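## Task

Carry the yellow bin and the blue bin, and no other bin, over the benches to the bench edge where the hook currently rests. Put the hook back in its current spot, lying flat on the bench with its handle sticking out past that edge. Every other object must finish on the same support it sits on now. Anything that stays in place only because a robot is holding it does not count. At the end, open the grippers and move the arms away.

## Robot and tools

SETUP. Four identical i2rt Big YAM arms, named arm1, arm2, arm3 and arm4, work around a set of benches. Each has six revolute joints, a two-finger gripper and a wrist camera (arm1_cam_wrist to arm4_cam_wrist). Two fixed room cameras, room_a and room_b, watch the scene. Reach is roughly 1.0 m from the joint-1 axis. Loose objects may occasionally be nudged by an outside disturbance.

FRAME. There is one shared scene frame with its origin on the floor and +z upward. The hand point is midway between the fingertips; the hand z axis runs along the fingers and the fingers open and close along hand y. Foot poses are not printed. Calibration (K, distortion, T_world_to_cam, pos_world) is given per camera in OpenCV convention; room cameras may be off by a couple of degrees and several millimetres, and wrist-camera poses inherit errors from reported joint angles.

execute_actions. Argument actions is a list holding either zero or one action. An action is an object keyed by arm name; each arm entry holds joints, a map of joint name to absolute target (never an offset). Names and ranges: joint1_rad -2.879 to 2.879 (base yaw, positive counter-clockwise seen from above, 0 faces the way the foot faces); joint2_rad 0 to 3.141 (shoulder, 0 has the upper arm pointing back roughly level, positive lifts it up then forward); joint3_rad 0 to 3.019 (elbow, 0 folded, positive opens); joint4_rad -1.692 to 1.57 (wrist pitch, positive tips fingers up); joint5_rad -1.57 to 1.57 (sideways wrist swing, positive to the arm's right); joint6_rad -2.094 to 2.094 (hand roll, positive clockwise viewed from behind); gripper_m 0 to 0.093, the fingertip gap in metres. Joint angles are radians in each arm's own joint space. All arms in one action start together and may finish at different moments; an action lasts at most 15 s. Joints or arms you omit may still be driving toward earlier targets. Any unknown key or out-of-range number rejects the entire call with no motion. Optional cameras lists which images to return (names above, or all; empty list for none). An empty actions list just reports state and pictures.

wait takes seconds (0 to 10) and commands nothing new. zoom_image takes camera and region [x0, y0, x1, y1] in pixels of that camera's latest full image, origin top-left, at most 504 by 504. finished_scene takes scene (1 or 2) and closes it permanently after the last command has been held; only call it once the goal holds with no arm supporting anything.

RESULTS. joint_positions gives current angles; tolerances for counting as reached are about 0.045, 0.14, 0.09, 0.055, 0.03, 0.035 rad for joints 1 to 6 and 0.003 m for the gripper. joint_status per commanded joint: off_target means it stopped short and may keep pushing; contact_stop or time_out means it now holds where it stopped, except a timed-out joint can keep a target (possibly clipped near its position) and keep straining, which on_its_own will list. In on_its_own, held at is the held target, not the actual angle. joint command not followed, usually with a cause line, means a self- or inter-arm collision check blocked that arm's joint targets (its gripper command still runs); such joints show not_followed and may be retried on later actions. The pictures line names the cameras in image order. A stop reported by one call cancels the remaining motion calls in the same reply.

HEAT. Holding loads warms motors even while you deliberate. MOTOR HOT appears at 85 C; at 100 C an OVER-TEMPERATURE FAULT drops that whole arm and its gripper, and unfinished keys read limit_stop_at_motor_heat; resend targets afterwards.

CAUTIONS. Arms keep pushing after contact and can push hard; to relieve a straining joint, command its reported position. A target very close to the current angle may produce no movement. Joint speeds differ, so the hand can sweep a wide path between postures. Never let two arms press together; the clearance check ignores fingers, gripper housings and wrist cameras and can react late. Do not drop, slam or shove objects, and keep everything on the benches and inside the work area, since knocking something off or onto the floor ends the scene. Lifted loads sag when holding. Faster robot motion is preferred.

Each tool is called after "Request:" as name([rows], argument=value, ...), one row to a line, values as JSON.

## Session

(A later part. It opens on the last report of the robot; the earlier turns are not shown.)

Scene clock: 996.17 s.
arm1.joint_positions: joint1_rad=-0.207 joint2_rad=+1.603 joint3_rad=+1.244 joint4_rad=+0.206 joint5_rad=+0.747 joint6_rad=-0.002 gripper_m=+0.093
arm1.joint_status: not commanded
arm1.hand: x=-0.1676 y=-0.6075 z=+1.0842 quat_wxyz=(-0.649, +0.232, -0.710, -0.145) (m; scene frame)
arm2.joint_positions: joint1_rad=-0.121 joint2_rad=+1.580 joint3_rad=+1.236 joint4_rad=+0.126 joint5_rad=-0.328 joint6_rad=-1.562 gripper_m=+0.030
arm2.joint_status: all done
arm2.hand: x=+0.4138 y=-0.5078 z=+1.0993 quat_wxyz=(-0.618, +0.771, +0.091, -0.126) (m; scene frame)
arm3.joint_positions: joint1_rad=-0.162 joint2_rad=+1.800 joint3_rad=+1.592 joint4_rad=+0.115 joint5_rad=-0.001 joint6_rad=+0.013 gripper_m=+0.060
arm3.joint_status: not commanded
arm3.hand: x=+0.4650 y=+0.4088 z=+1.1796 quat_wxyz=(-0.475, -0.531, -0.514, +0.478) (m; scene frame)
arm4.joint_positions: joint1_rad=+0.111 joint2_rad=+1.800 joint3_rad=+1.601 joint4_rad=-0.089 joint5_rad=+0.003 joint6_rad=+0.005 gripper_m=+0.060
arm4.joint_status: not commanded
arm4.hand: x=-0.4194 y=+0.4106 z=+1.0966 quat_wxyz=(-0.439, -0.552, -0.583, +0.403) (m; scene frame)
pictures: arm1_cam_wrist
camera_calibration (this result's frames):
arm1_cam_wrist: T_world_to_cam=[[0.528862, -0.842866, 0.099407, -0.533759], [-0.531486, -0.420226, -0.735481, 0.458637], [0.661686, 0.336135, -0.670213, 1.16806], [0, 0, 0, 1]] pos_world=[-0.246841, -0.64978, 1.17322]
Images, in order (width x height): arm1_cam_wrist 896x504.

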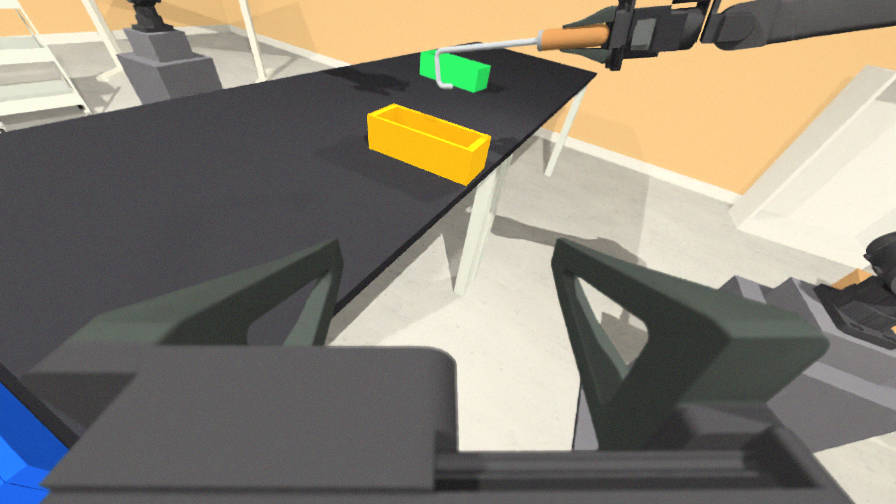

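Request:
execute_actions([
  {"arm1":{"joints":{"joint1_rad":-0.05,"joint5_rad":0.85}},"arm2":{"joints":{"joint1_rad":0.423,"joint2_rad":2.27,"joint3_rad":1.735,"joint4_rad":0.70,"joint5_rad":0.533}}},
], cameras=["arm1_cam_wrist","arm2_cam_wrist","arm3_cam_wrist"])

Scene clock: 1005.33 s.
arm1.joint_positions: joint1_rad=-0.043 joint2_rad=+1.603 joint3_rad=+1.244 joint4_rad=+0.206 joint5_rad=+0.847 joint6_rad=-0.002 gripper_m=+0.093
arm1.joint_status: all done
arm1.hand: x=-0.2590 y=-0.5805 z=+1.0870 quat_wxyz=(-0.650, +0.257, -0.697, -0.163) (m; scene frame)
arm2.joint_positions: joint1_rad=+0.425 joint2_rad=+2.337 joint3_rad=+1.679 joint4_rad=+0.644 joint5_rad=+0.535 joint6_rad=-1.562 gripper_m=+0.030
arm2.joint_status: joint4_rad time_out (moved +0.518 of +0.574); the others done
arm2.on_its_own: joint4_rad reads +0.644 and still pushes toward +0.700 since a time_out
arm2.hand: x=+0.0995 y=-0.4082 z=+0.8914 quat_wxyz=(-0.703, +0.711, -0.003, +0.001) (m; scene frame)
arm3.joint_positions: joint1_rad=-0.162 joint2_rad=+1.800 joint3_rad=+1.592 joint4_rad=+0.115 joint5_rad=-0.001 joint6_rad=+0.013 gripper_m=+0.060
arm3.joint_status: not commanded
arm3.hand: x=+0.4650 y=+0.4088 z=+1.1796 quat_wxyz=(-0.475, -0.531, -0.514, +0.478) (m; scene frame)
arm4.joint_positions: joint1_rad=+0.111 joint2_rad=+1.800 joint3_rad=+1.601 joint4_rad=-0.089 joint5_rad=+0.003 joint6_rad=+0.005 gripper_m=+0.060
arm4.joint_status: not commanded
arm4.hand: x=-0.4194 y=+0.4106 z=+1.0966 quat_wxyz=(-0.439, -0.552, -0.583, +0.403) (m; scene frame)
pictures: arm1_cam_wrist, arm2_cam_wrist, arm3_cam_wrist
camera_calibration (this result's frames):
arm1_cam_wrist: T_world_to_cam=[[0.580981, -0.806427, 0.110164, -0.44001], [-0.491454, -0.455467, -0.742309, 0.420767], [0.648794, 0.377127, -0.660939, 1.23174], [0, 0, 0, 1]] pos_world=[-0.336723, -0.627715, 1.17492]
arm2_cam_wrist: T_world_to_cam=[[-0.00426834, 0.0221065, 0.999747, -0.882177], [0.802008, -0.597082, 0.0166269, -0.332265], [0.597298, 0.801876, -0.0151811, 0.409327], [0, 0, 0, 1]] pos_world=[0.0182236, -0.507117, 0.893692]
arm3_cam_wrist: T_world_to_cam=[[-0.999869, 0.00540667, -0.0152614, 0.482269], [0.0151758, 0.641448, -0.767016, 0.636806], [0.0056424, -0.767147, -0.641446, 1.18952], [0, 0, 0, 1]] pos_world=[0.46583, 0.501453, 1.25881]
Images, in order (width x height): arm1_cam_wrist 896x504, arm2_cam_wrist 896x504, arm3_cam_wrist 896x504.

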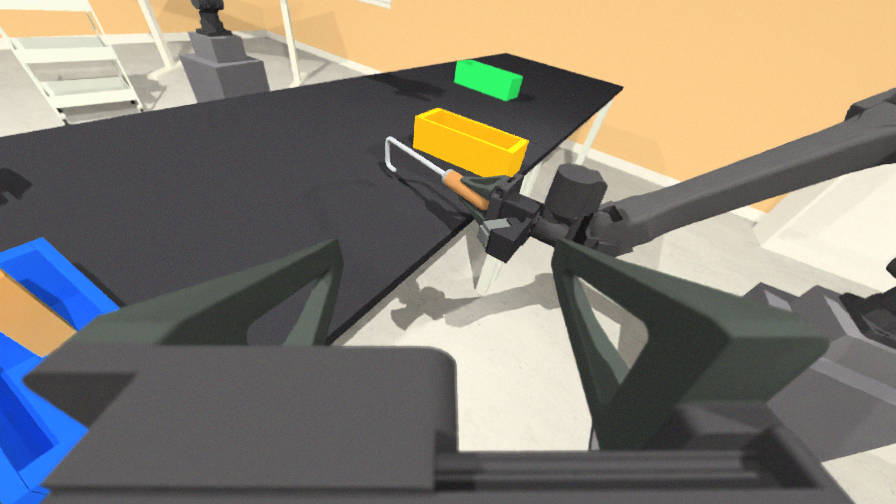

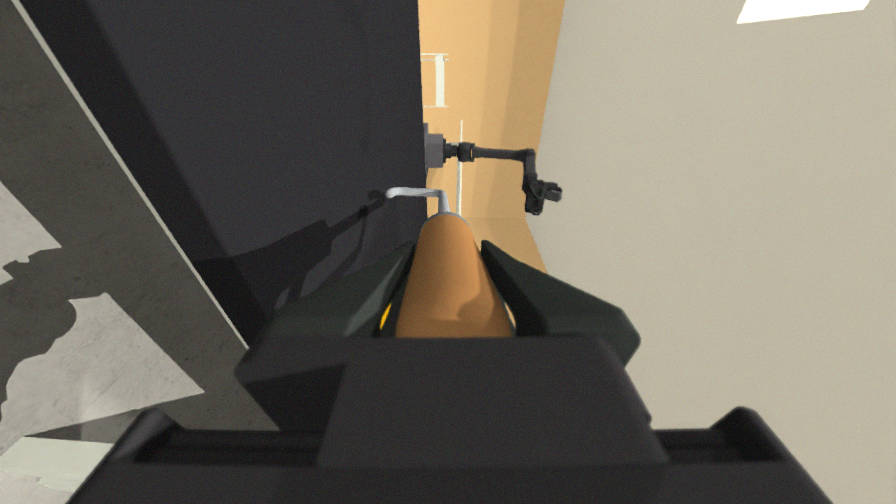

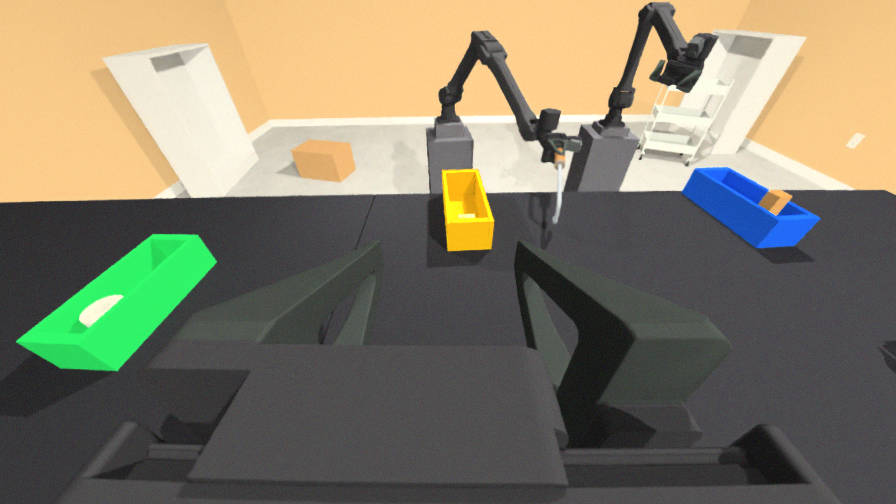

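Request:
execute_actions([
  {"arm2":{"joints":{"joint6_rad":0.0}}},
], cameras=["arm1_cam_wrist","arm2_cam_wrist"])

Scene clock: 1013.80 s.
arm1.joint_positions: joint1_rad=-0.043 joint2_rad=+1.603 joint3_rad=+1.244 joint4_rad=+0.206 joint5_rad=+0.847 joint6_rad=-0.002 gripper_m=+0.093
arm1.joint_status: not commanded
arm1.hand: x=-0.2590 y=-0.5805 z=+1.0870 quat_wxyz=(-0.650, +0.257, -0.697, -0.163) (m; scene frame)
arm2.joint_positions: joint1_rad=+0.424 joint2_rad=+2.335 joint3_rad=+1.679 joint4_rad=+0.650 joint5_rad=+0.535 joint6_rad=-0.017 gripper_m=+0.030
arm2.joint_status: all done
arm2.hand: x=+0.0998 y=-0.4080 z=+0.8941 quat_wxyz=(-0.504, +0.504, -0.499, -0.493) (m; scene frame)
arm3.joint_positions: joint1_rad=-0.162 joint2_rad=+1.800 joint3_rad=+1.592 joint4_rad=+0.115 joint5_rad=-0.001 joint6_rad=+0.013 gripper_m=+0.060
arm3.joint_status: not commanded
arm3.hand: x=+0.4650 y=+0.4088 z=+1.1796 quat_wxyz=(-0.475, -0.531, -0.514, +0.478) (m; scene frame)
arm4.joint_positions: joint1_rad=+0.111 joint2_rad=+1.800 joint3_rad=+1.601 joint4_rad=-0.089 joint5_rad=+0.003 joint6_rad=+0.005 gripper_m=+0.060
arm4.joint_status: not commanded
arm4.hand: x=-0.4194 y=+0.4106 z=+1.0966 quat_wxyz=(-0.439, -0.552, -0.583, +0.403) (m; scene frame)
pictures: arm1_cam_wrist, arm2_cam_wrist
camera_calibration (this result's frames):
arm1_cam_wrist: T_world_to_cam=[[0.580981, -0.806427, 0.110164, -0.44001], [-0.491454, -0.455467, -0.742309, 0.420767], [0.648794, 0.377127, -0.660939, 1.23174], [0, 0, 0, 1]] pos_world=[-0.336723, -0.627715, 1.17492]
arm2_cam_wrist: T_world_to_cam=[[0.999662, 0.00392214, 0.0256909, -0.1216], [0.0229457, -0.597355, -0.801648, 0.476779], [0.0122024, 0.801967, -0.597243, 0.987891], [0, 0, 0, 1]] pos_world=[0.0985647, -0.506973, 0.975345]
Images, in order (width x height): arm1_cam_wrist 896x504, arm2_cam_wrist 896x504.

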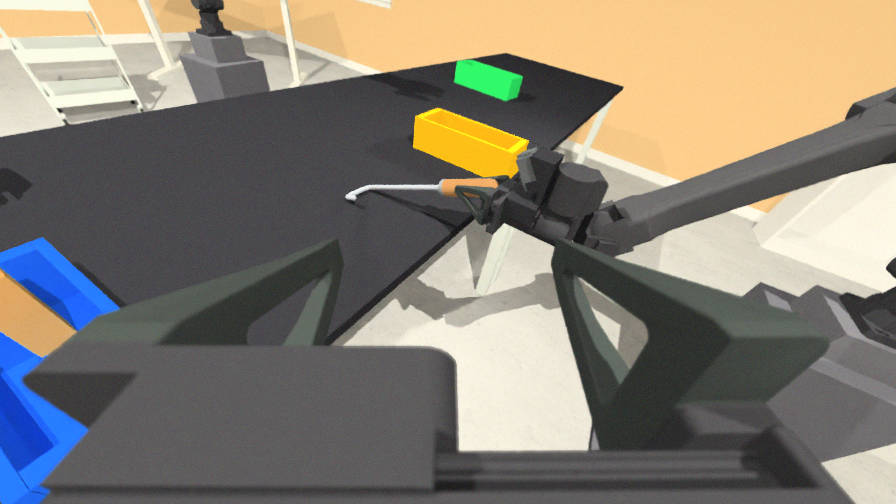

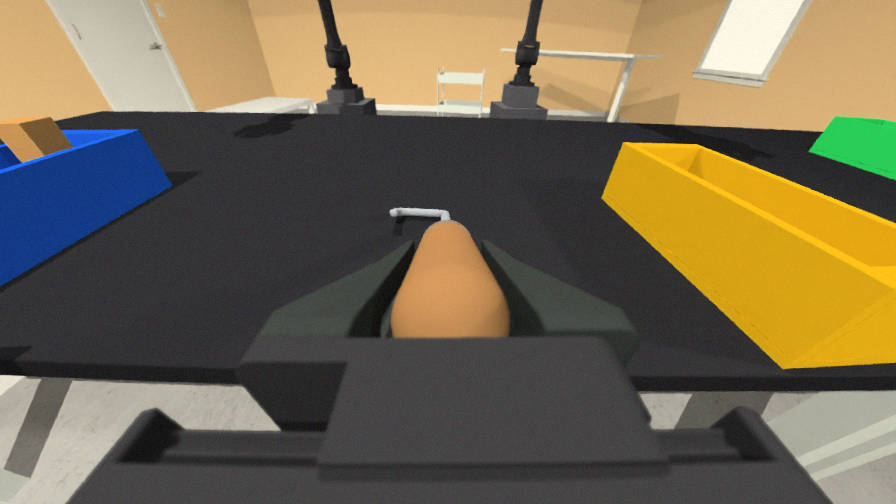

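Request:
execute_actions([
  {"arm2":{"joints":{"joint2_rad":2.53,"joint3_rad":1.75,"joint4_rad":0.82}}},
], cameras=["arm1_cam_wrist","arm2_cam_wrist"])

Request:
zoom_image(camera="arm1_cam_wrist", region=[330, 150, 570, 300])

Scene clock: 1018.33 s.
arm1.joint_positions: joint1_rad=-0.043 joint2_rad=+1.603 joint3_rad=+1.244 joint4_rad=+0.206 joint5_rad=+0.847 joint6_rad=-0.002 gripper_m=+0.093
arm1.joint_status: not commanded
arm1.hand: x=-0.2590 y=-0.5805 z=+1.0870 quat_wxyz=(-0.650, +0.257, -0.697, -0.163) (m; scene frame)
arm2.joint_positions: joint1_rad=+0.424 joint2_rad=+2.519 joint3_rad=+1.716 joint4_rad=+0.815 joint5_rad=+0.532 joint6_rad=-0.011 gripper_m=+0.030
arm2.joint_status: all done
arm2.hand: x=+0.0997 y=-0.4091 z=+0.7952 quat_wxyz=(-0.504, +0.498, -0.498, -0.501) (m; scene frame)
arm3.joint_positions: joint1_rad=-0.162 joint2_rad=+1.800 joint3_rad=+1.592 joint4_rad=+0.115 joint5_rad=-0.001 joint6_rad=+0.013 gripper_m=+0.060
arm3.joint_status: not commanded
arm3.hand: x=+0.4650 y=+0.4088 z=+1.1796 quat_wxyz=(-0.475, -0.531, -0.514, +0.478) (m; scene frame)
arm4.joint_positions: joint1_rad=+0.111 joint2_rad=+1.800 joint3_rad=+1.601 joint4_rad=-0.089 joint5_rad=+0.003 joint6_rad=+0.005 gripper_m=+0.060
arm4.joint_status: not commanded
arm4.hand: x=-0.4194 y=+0.4106 z=+1.0966 quat_wxyz=(-0.439, -0.552, -0.583, +0.403) (m; scene frame)
pictures: arm1_cam_wrist, arm2_cam_wrist
camera_calibration (this result's frames):
arm1_cam_wrist: T_world_to_cam=[[0.580981, -0.806427, 0.110164, -0.44001], [-0.491454, -0.455467, -0.742309, 0.420767], [0.648794, 0.377127, -0.660939, 1.23174], [0, 0, 0, 1]] pos_world=[-0.336723, -0.627715, 1.17492]
arm2_cam_wrist: T_world_to_cam=[[0.999915, 0.00628466, 0.0113941, -0.106662], [0.0129168, -0.585328, -0.810694, 0.409929], [0.00157438, 0.810772, -0.58536, 0.924935], [0, 0, 0, 1]] pos_world=[0.0999015, -0.509298, 0.874961]
Images, in order (width x height): arm1_cam_wrist 896x504, arm2_cam_wrist 896x504.

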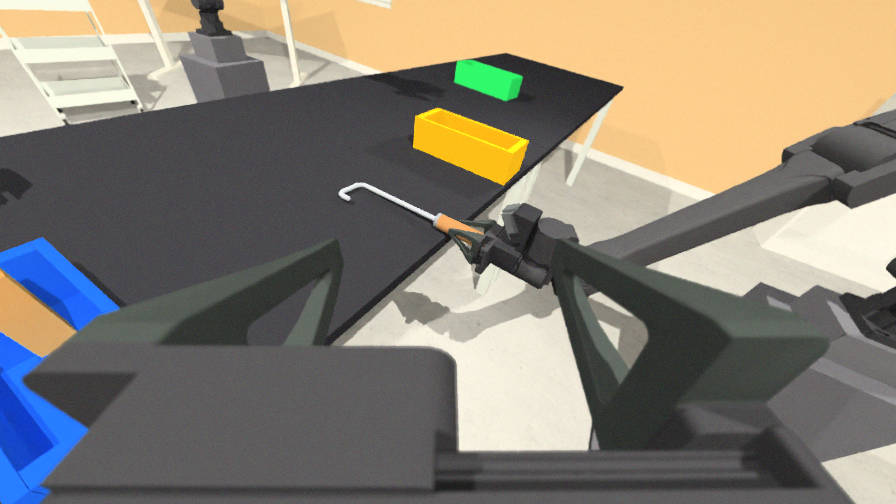

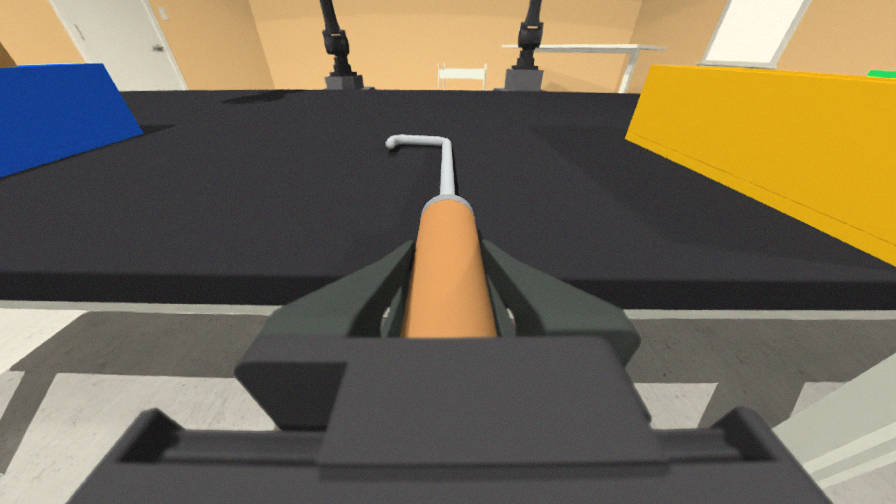

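Region (330, 150, 570, 300) of arm1_cam_wrist's 896x504 image, scaled by 2.100, with more detail than that image has; it fills the top 315 rows of this view, and the rest is white.

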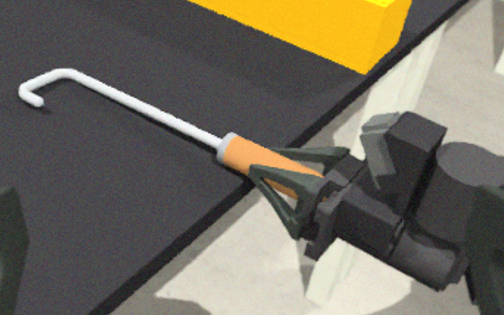

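Request:
execute_actions([
  {"arm2":{"joints":{"gripper_m":0.093}}},
], cameras=["arm2_cam_wrist"])

Request:
execute_actions([
  {"arm2":{"joints":{"joint2_rad":2.1,"joint3_rad":1.5}}},
])

Scene clock: 1029.27 s.
arm1.joint_positions: joint1_rad=-0.043 joint2_rad=+1.603 joint3_rad=+1.244 joint4_rad=+0.206 joint5_rad=+0.847 joint6_rad=-0.002 gripper_m=+0.093
arm1.joint_status: not commanded
arm1.hand: x=-0.2590 y=-0.5805 z=+1.0870 quat_wxyz=(-0.650, +0.257, -0.697, -0.163) (m; scene frame)
arm2.joint_positions: joint1_rad=+0.424 joint2_rad=+2.519 joint3_rad=+1.716 joint4_rad=+0.815 joint5_rad=+0.532 joint6_rad=-0.011 gripper_m=+0.093
arm2.joint_status: all done
arm2.hand: x=+0.0997 y=-0.4091 z=+0.7952 quat_wxyz=(-0.504, +0.498, -0.498, -0.501) (m; scene frame)
arm3.joint_positions: joint1_rad=-0.162 joint2_rad=+1.800 joint3_rad=+1.592 joint4_rad=+0.115 joint5_rad=-0.001 joint6_rad=+0.013 gripper_m=+0.060
arm3.joint_status: not commanded
arm3.hand: x=+0.4650 y=+0.4088 z=+1.1796 quat_wxyz=(-0.475, -0.531, -0.514, +0.478) (m; scene frame)
arm4.joint_positions: joint1_rad=+0.111 joint2_rad=+1.800 joint3_rad=+1.601 joint4_rad=-0.089 joint5_rad=+0.003 joint6_rad=+0.005 gripper_m=+0.060
arm4.joint_status: not commanded
arm4.hand: x=-0.4194 y=+0.4106 z=+1.0966 quat_wxyz=(-0.439, -0.552, -0.583, +0.403) (m; scene frame)
pictures: arm2_cam_wrist
camera_calibration (this result's frames):
arm2_cam_wrist: T_world_to_cam=[[0.999915, 0.00628466, 0.0113941, -0.106662], [0.0129168, -0.585328, -0.810694, 0.409929], [0.00157438, 0.810772, -0.58536, 0.924935], [0, 0, 0, 1]] pos_world=[0.0999015, -0.509298, 0.874961]
Images, in order (width x height): arm2_cam_wrist 896x504.

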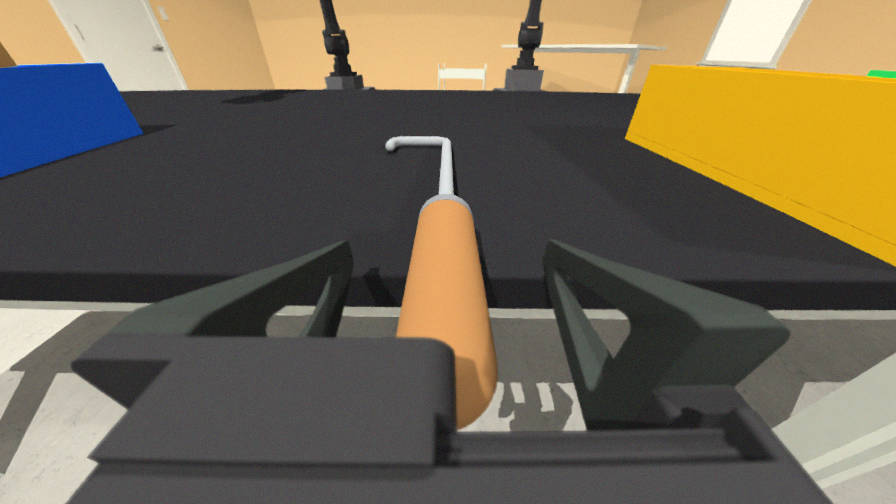

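Scene clock: 1030.73 s.
arm1.joint_positions: joint1_rad=-0.043 joint2_rad=+1.603 joint3_rad=+1.244 joint4_rad=+0.206 joint5_rad=+0.847 joint6_rad=-0.002 gripper_m=+0.093
arm1.joint_status: not commanded
arm1.hand: x=-0.2590 y=-0.5805 z=+1.0870 quat_wxyz=(-0.650, +0.257, -0.697, -0.163) (m; scene frame)
arm2.joint_positions: joint1_rad=+0.424 joint2_rad=+2.070 joint3_rad=+1.497 joint4_rad=+0.815 joint5_rad=+0.532 joint6_rad=-0.011 gripper_m=+0.093
arm2.joint_status: all done
arm2.hand: x=+0.1291 y=-0.4582 z=+1.0486 quat_wxyz=(-0.521, +0.415, -0.474, -0.576) (m; scene frame)
arm3.joint_positions: joint1_rad=-0.162 joint2_rad=+1.800 joint3_rad=+1.592 joint4_rad=+0.115 joint5_rad=-0.001 joint6_rad=+0.013 gripper_m=+0.060
arm3.joint_status: not commanded
arm3.hand: x=+0.4650 y=+0.4088 z=+1.1796 quat_wxyz=(-0.475, -0.531, -0.514, +0.478) (m; scene frame)
arm4.joint_positions: joint1_rad=+0.111 joint2_rad=+1.800 joint3_rad=+1.601 joint4_rad=-0.089 joint5_rad=+0.003 joint6_rad=+0.005 gripper_m=+0.060
arm4.joint_status: not commanded
arm4.hand: x=-0.4194 y=+0.4106 z=+1.0966 quat_wxyz=(-0.439, -0.552, -0.583, +0.403) (m; scene frame)
pictures: arm1_cam_wrist, arm2_cam_wrist, arm3_cam_wrist, arm4_cam_wrist, room_a, room_b
camera_calibration (this result's frames):
arm1_cam_wrist: T_world_to_cam=[[0.580981, -0.806427, 0.110164, -0.44001], [-0.491454, -0.455467, -0.742309, 0.420767], [0.648794, 0.377127, -0.660939, 1.23174], [0, 0, 0, 1]] pos_world=[-0.336723, -0.627715, 1.17492]
arm2_cam_wrist: T_world_to_cam=[[0.994541, 0.0149212, -0.103272, -0.0137743], [-0.0879216, -0.413158, -0.906405, 0.7785], [-0.0561924, 0.910537, -0.409591, 0.981921], [0, 0, 0, 1]] pos_world=[0.137323, -0.572226, 1.1064]
arm3_cam_wrist: T_world_to_cam=[[-0.999869, 0.00540667, -0.0152614, 0.482269], [0.0151758, 0.641448, -0.767016, 0.636806], [0.0056424, -0.767147, -0.641446, 1.18952], [0, 0, 0, 1]] pos_world=[0.46583, 0.501453, 1.25881]
arm4_cam_wrist: T_world_to_cam=[[-0.998372, -0.0567781, -0.00536083, -0.388098], [-0.0421433, 0.797821, -0.60142, 0.319682], [0.0384245, -0.600215, -0.798915, 1.25884], [0, 0, 0, 1]] pos_world=[-0.422365, 0.478491, 1.19589]
Images, in order (width x height): arm1_cam_wrist 896x504, arm2_cam_wrist 896x504, arm3_cam_wrist 896x504, arm4_cam_wrist 896x504, room_a 896x504, room_b 896x504.

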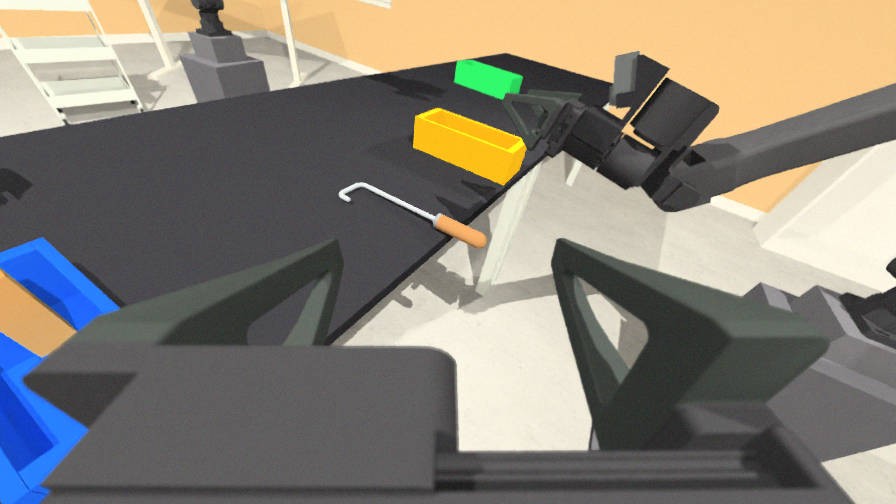

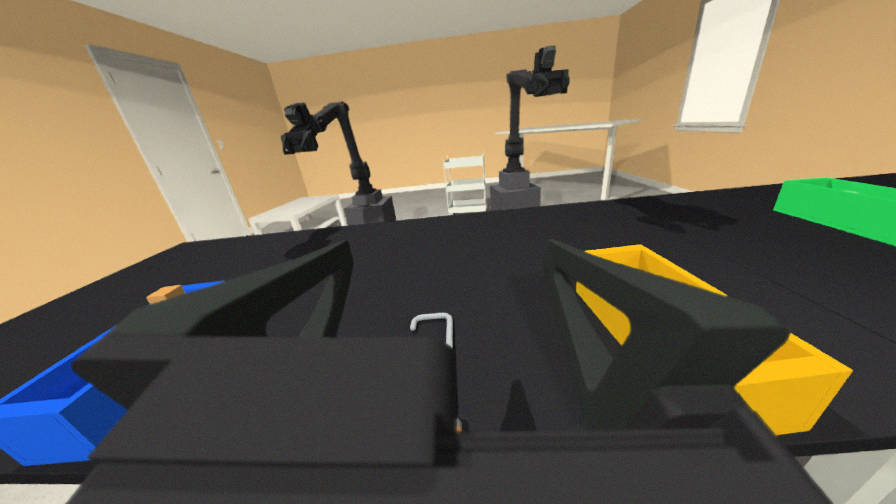

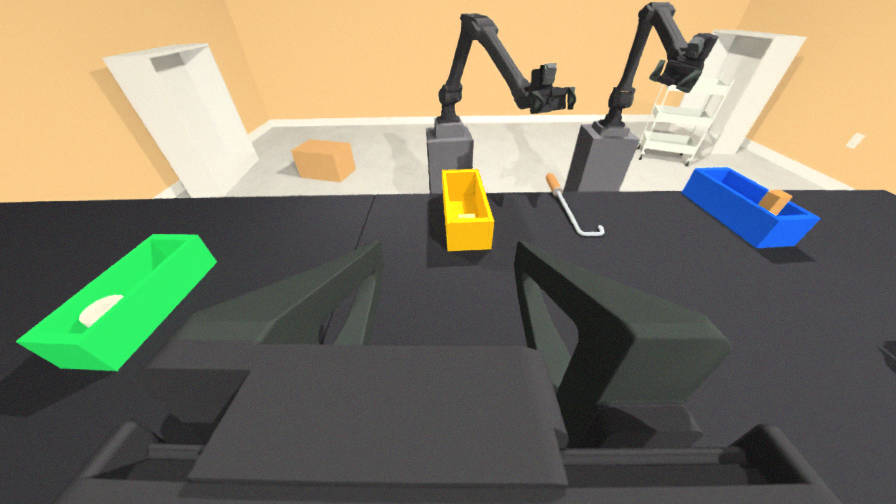

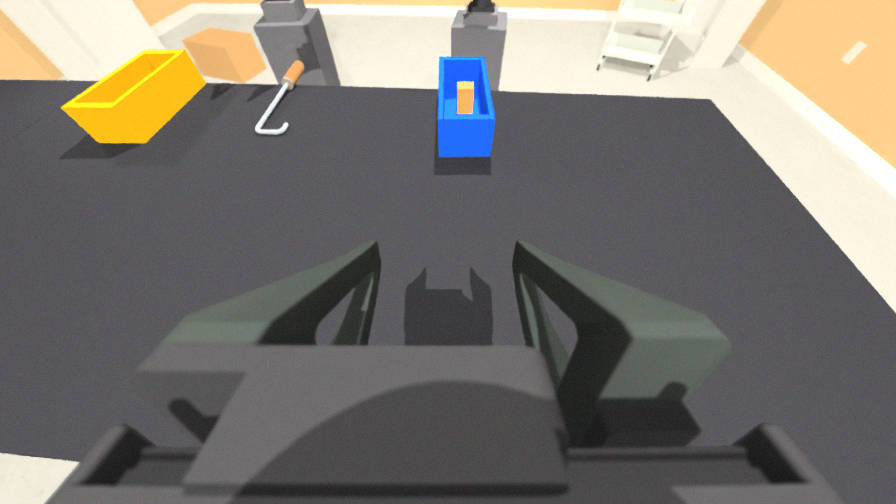

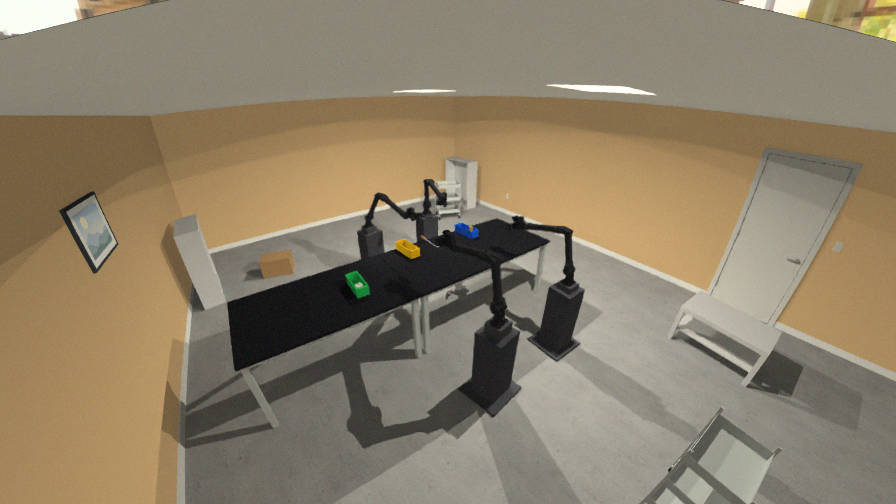

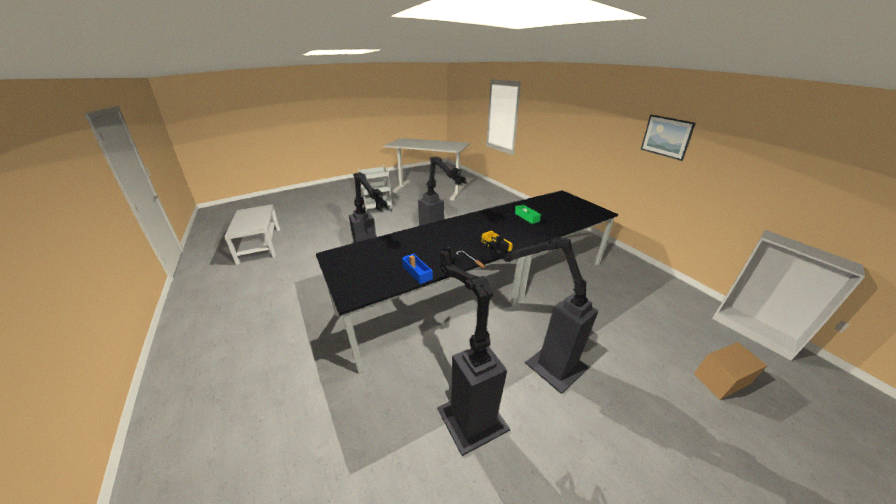

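Request:
finished_scene(scene=1)

The scene is finished: the task was done.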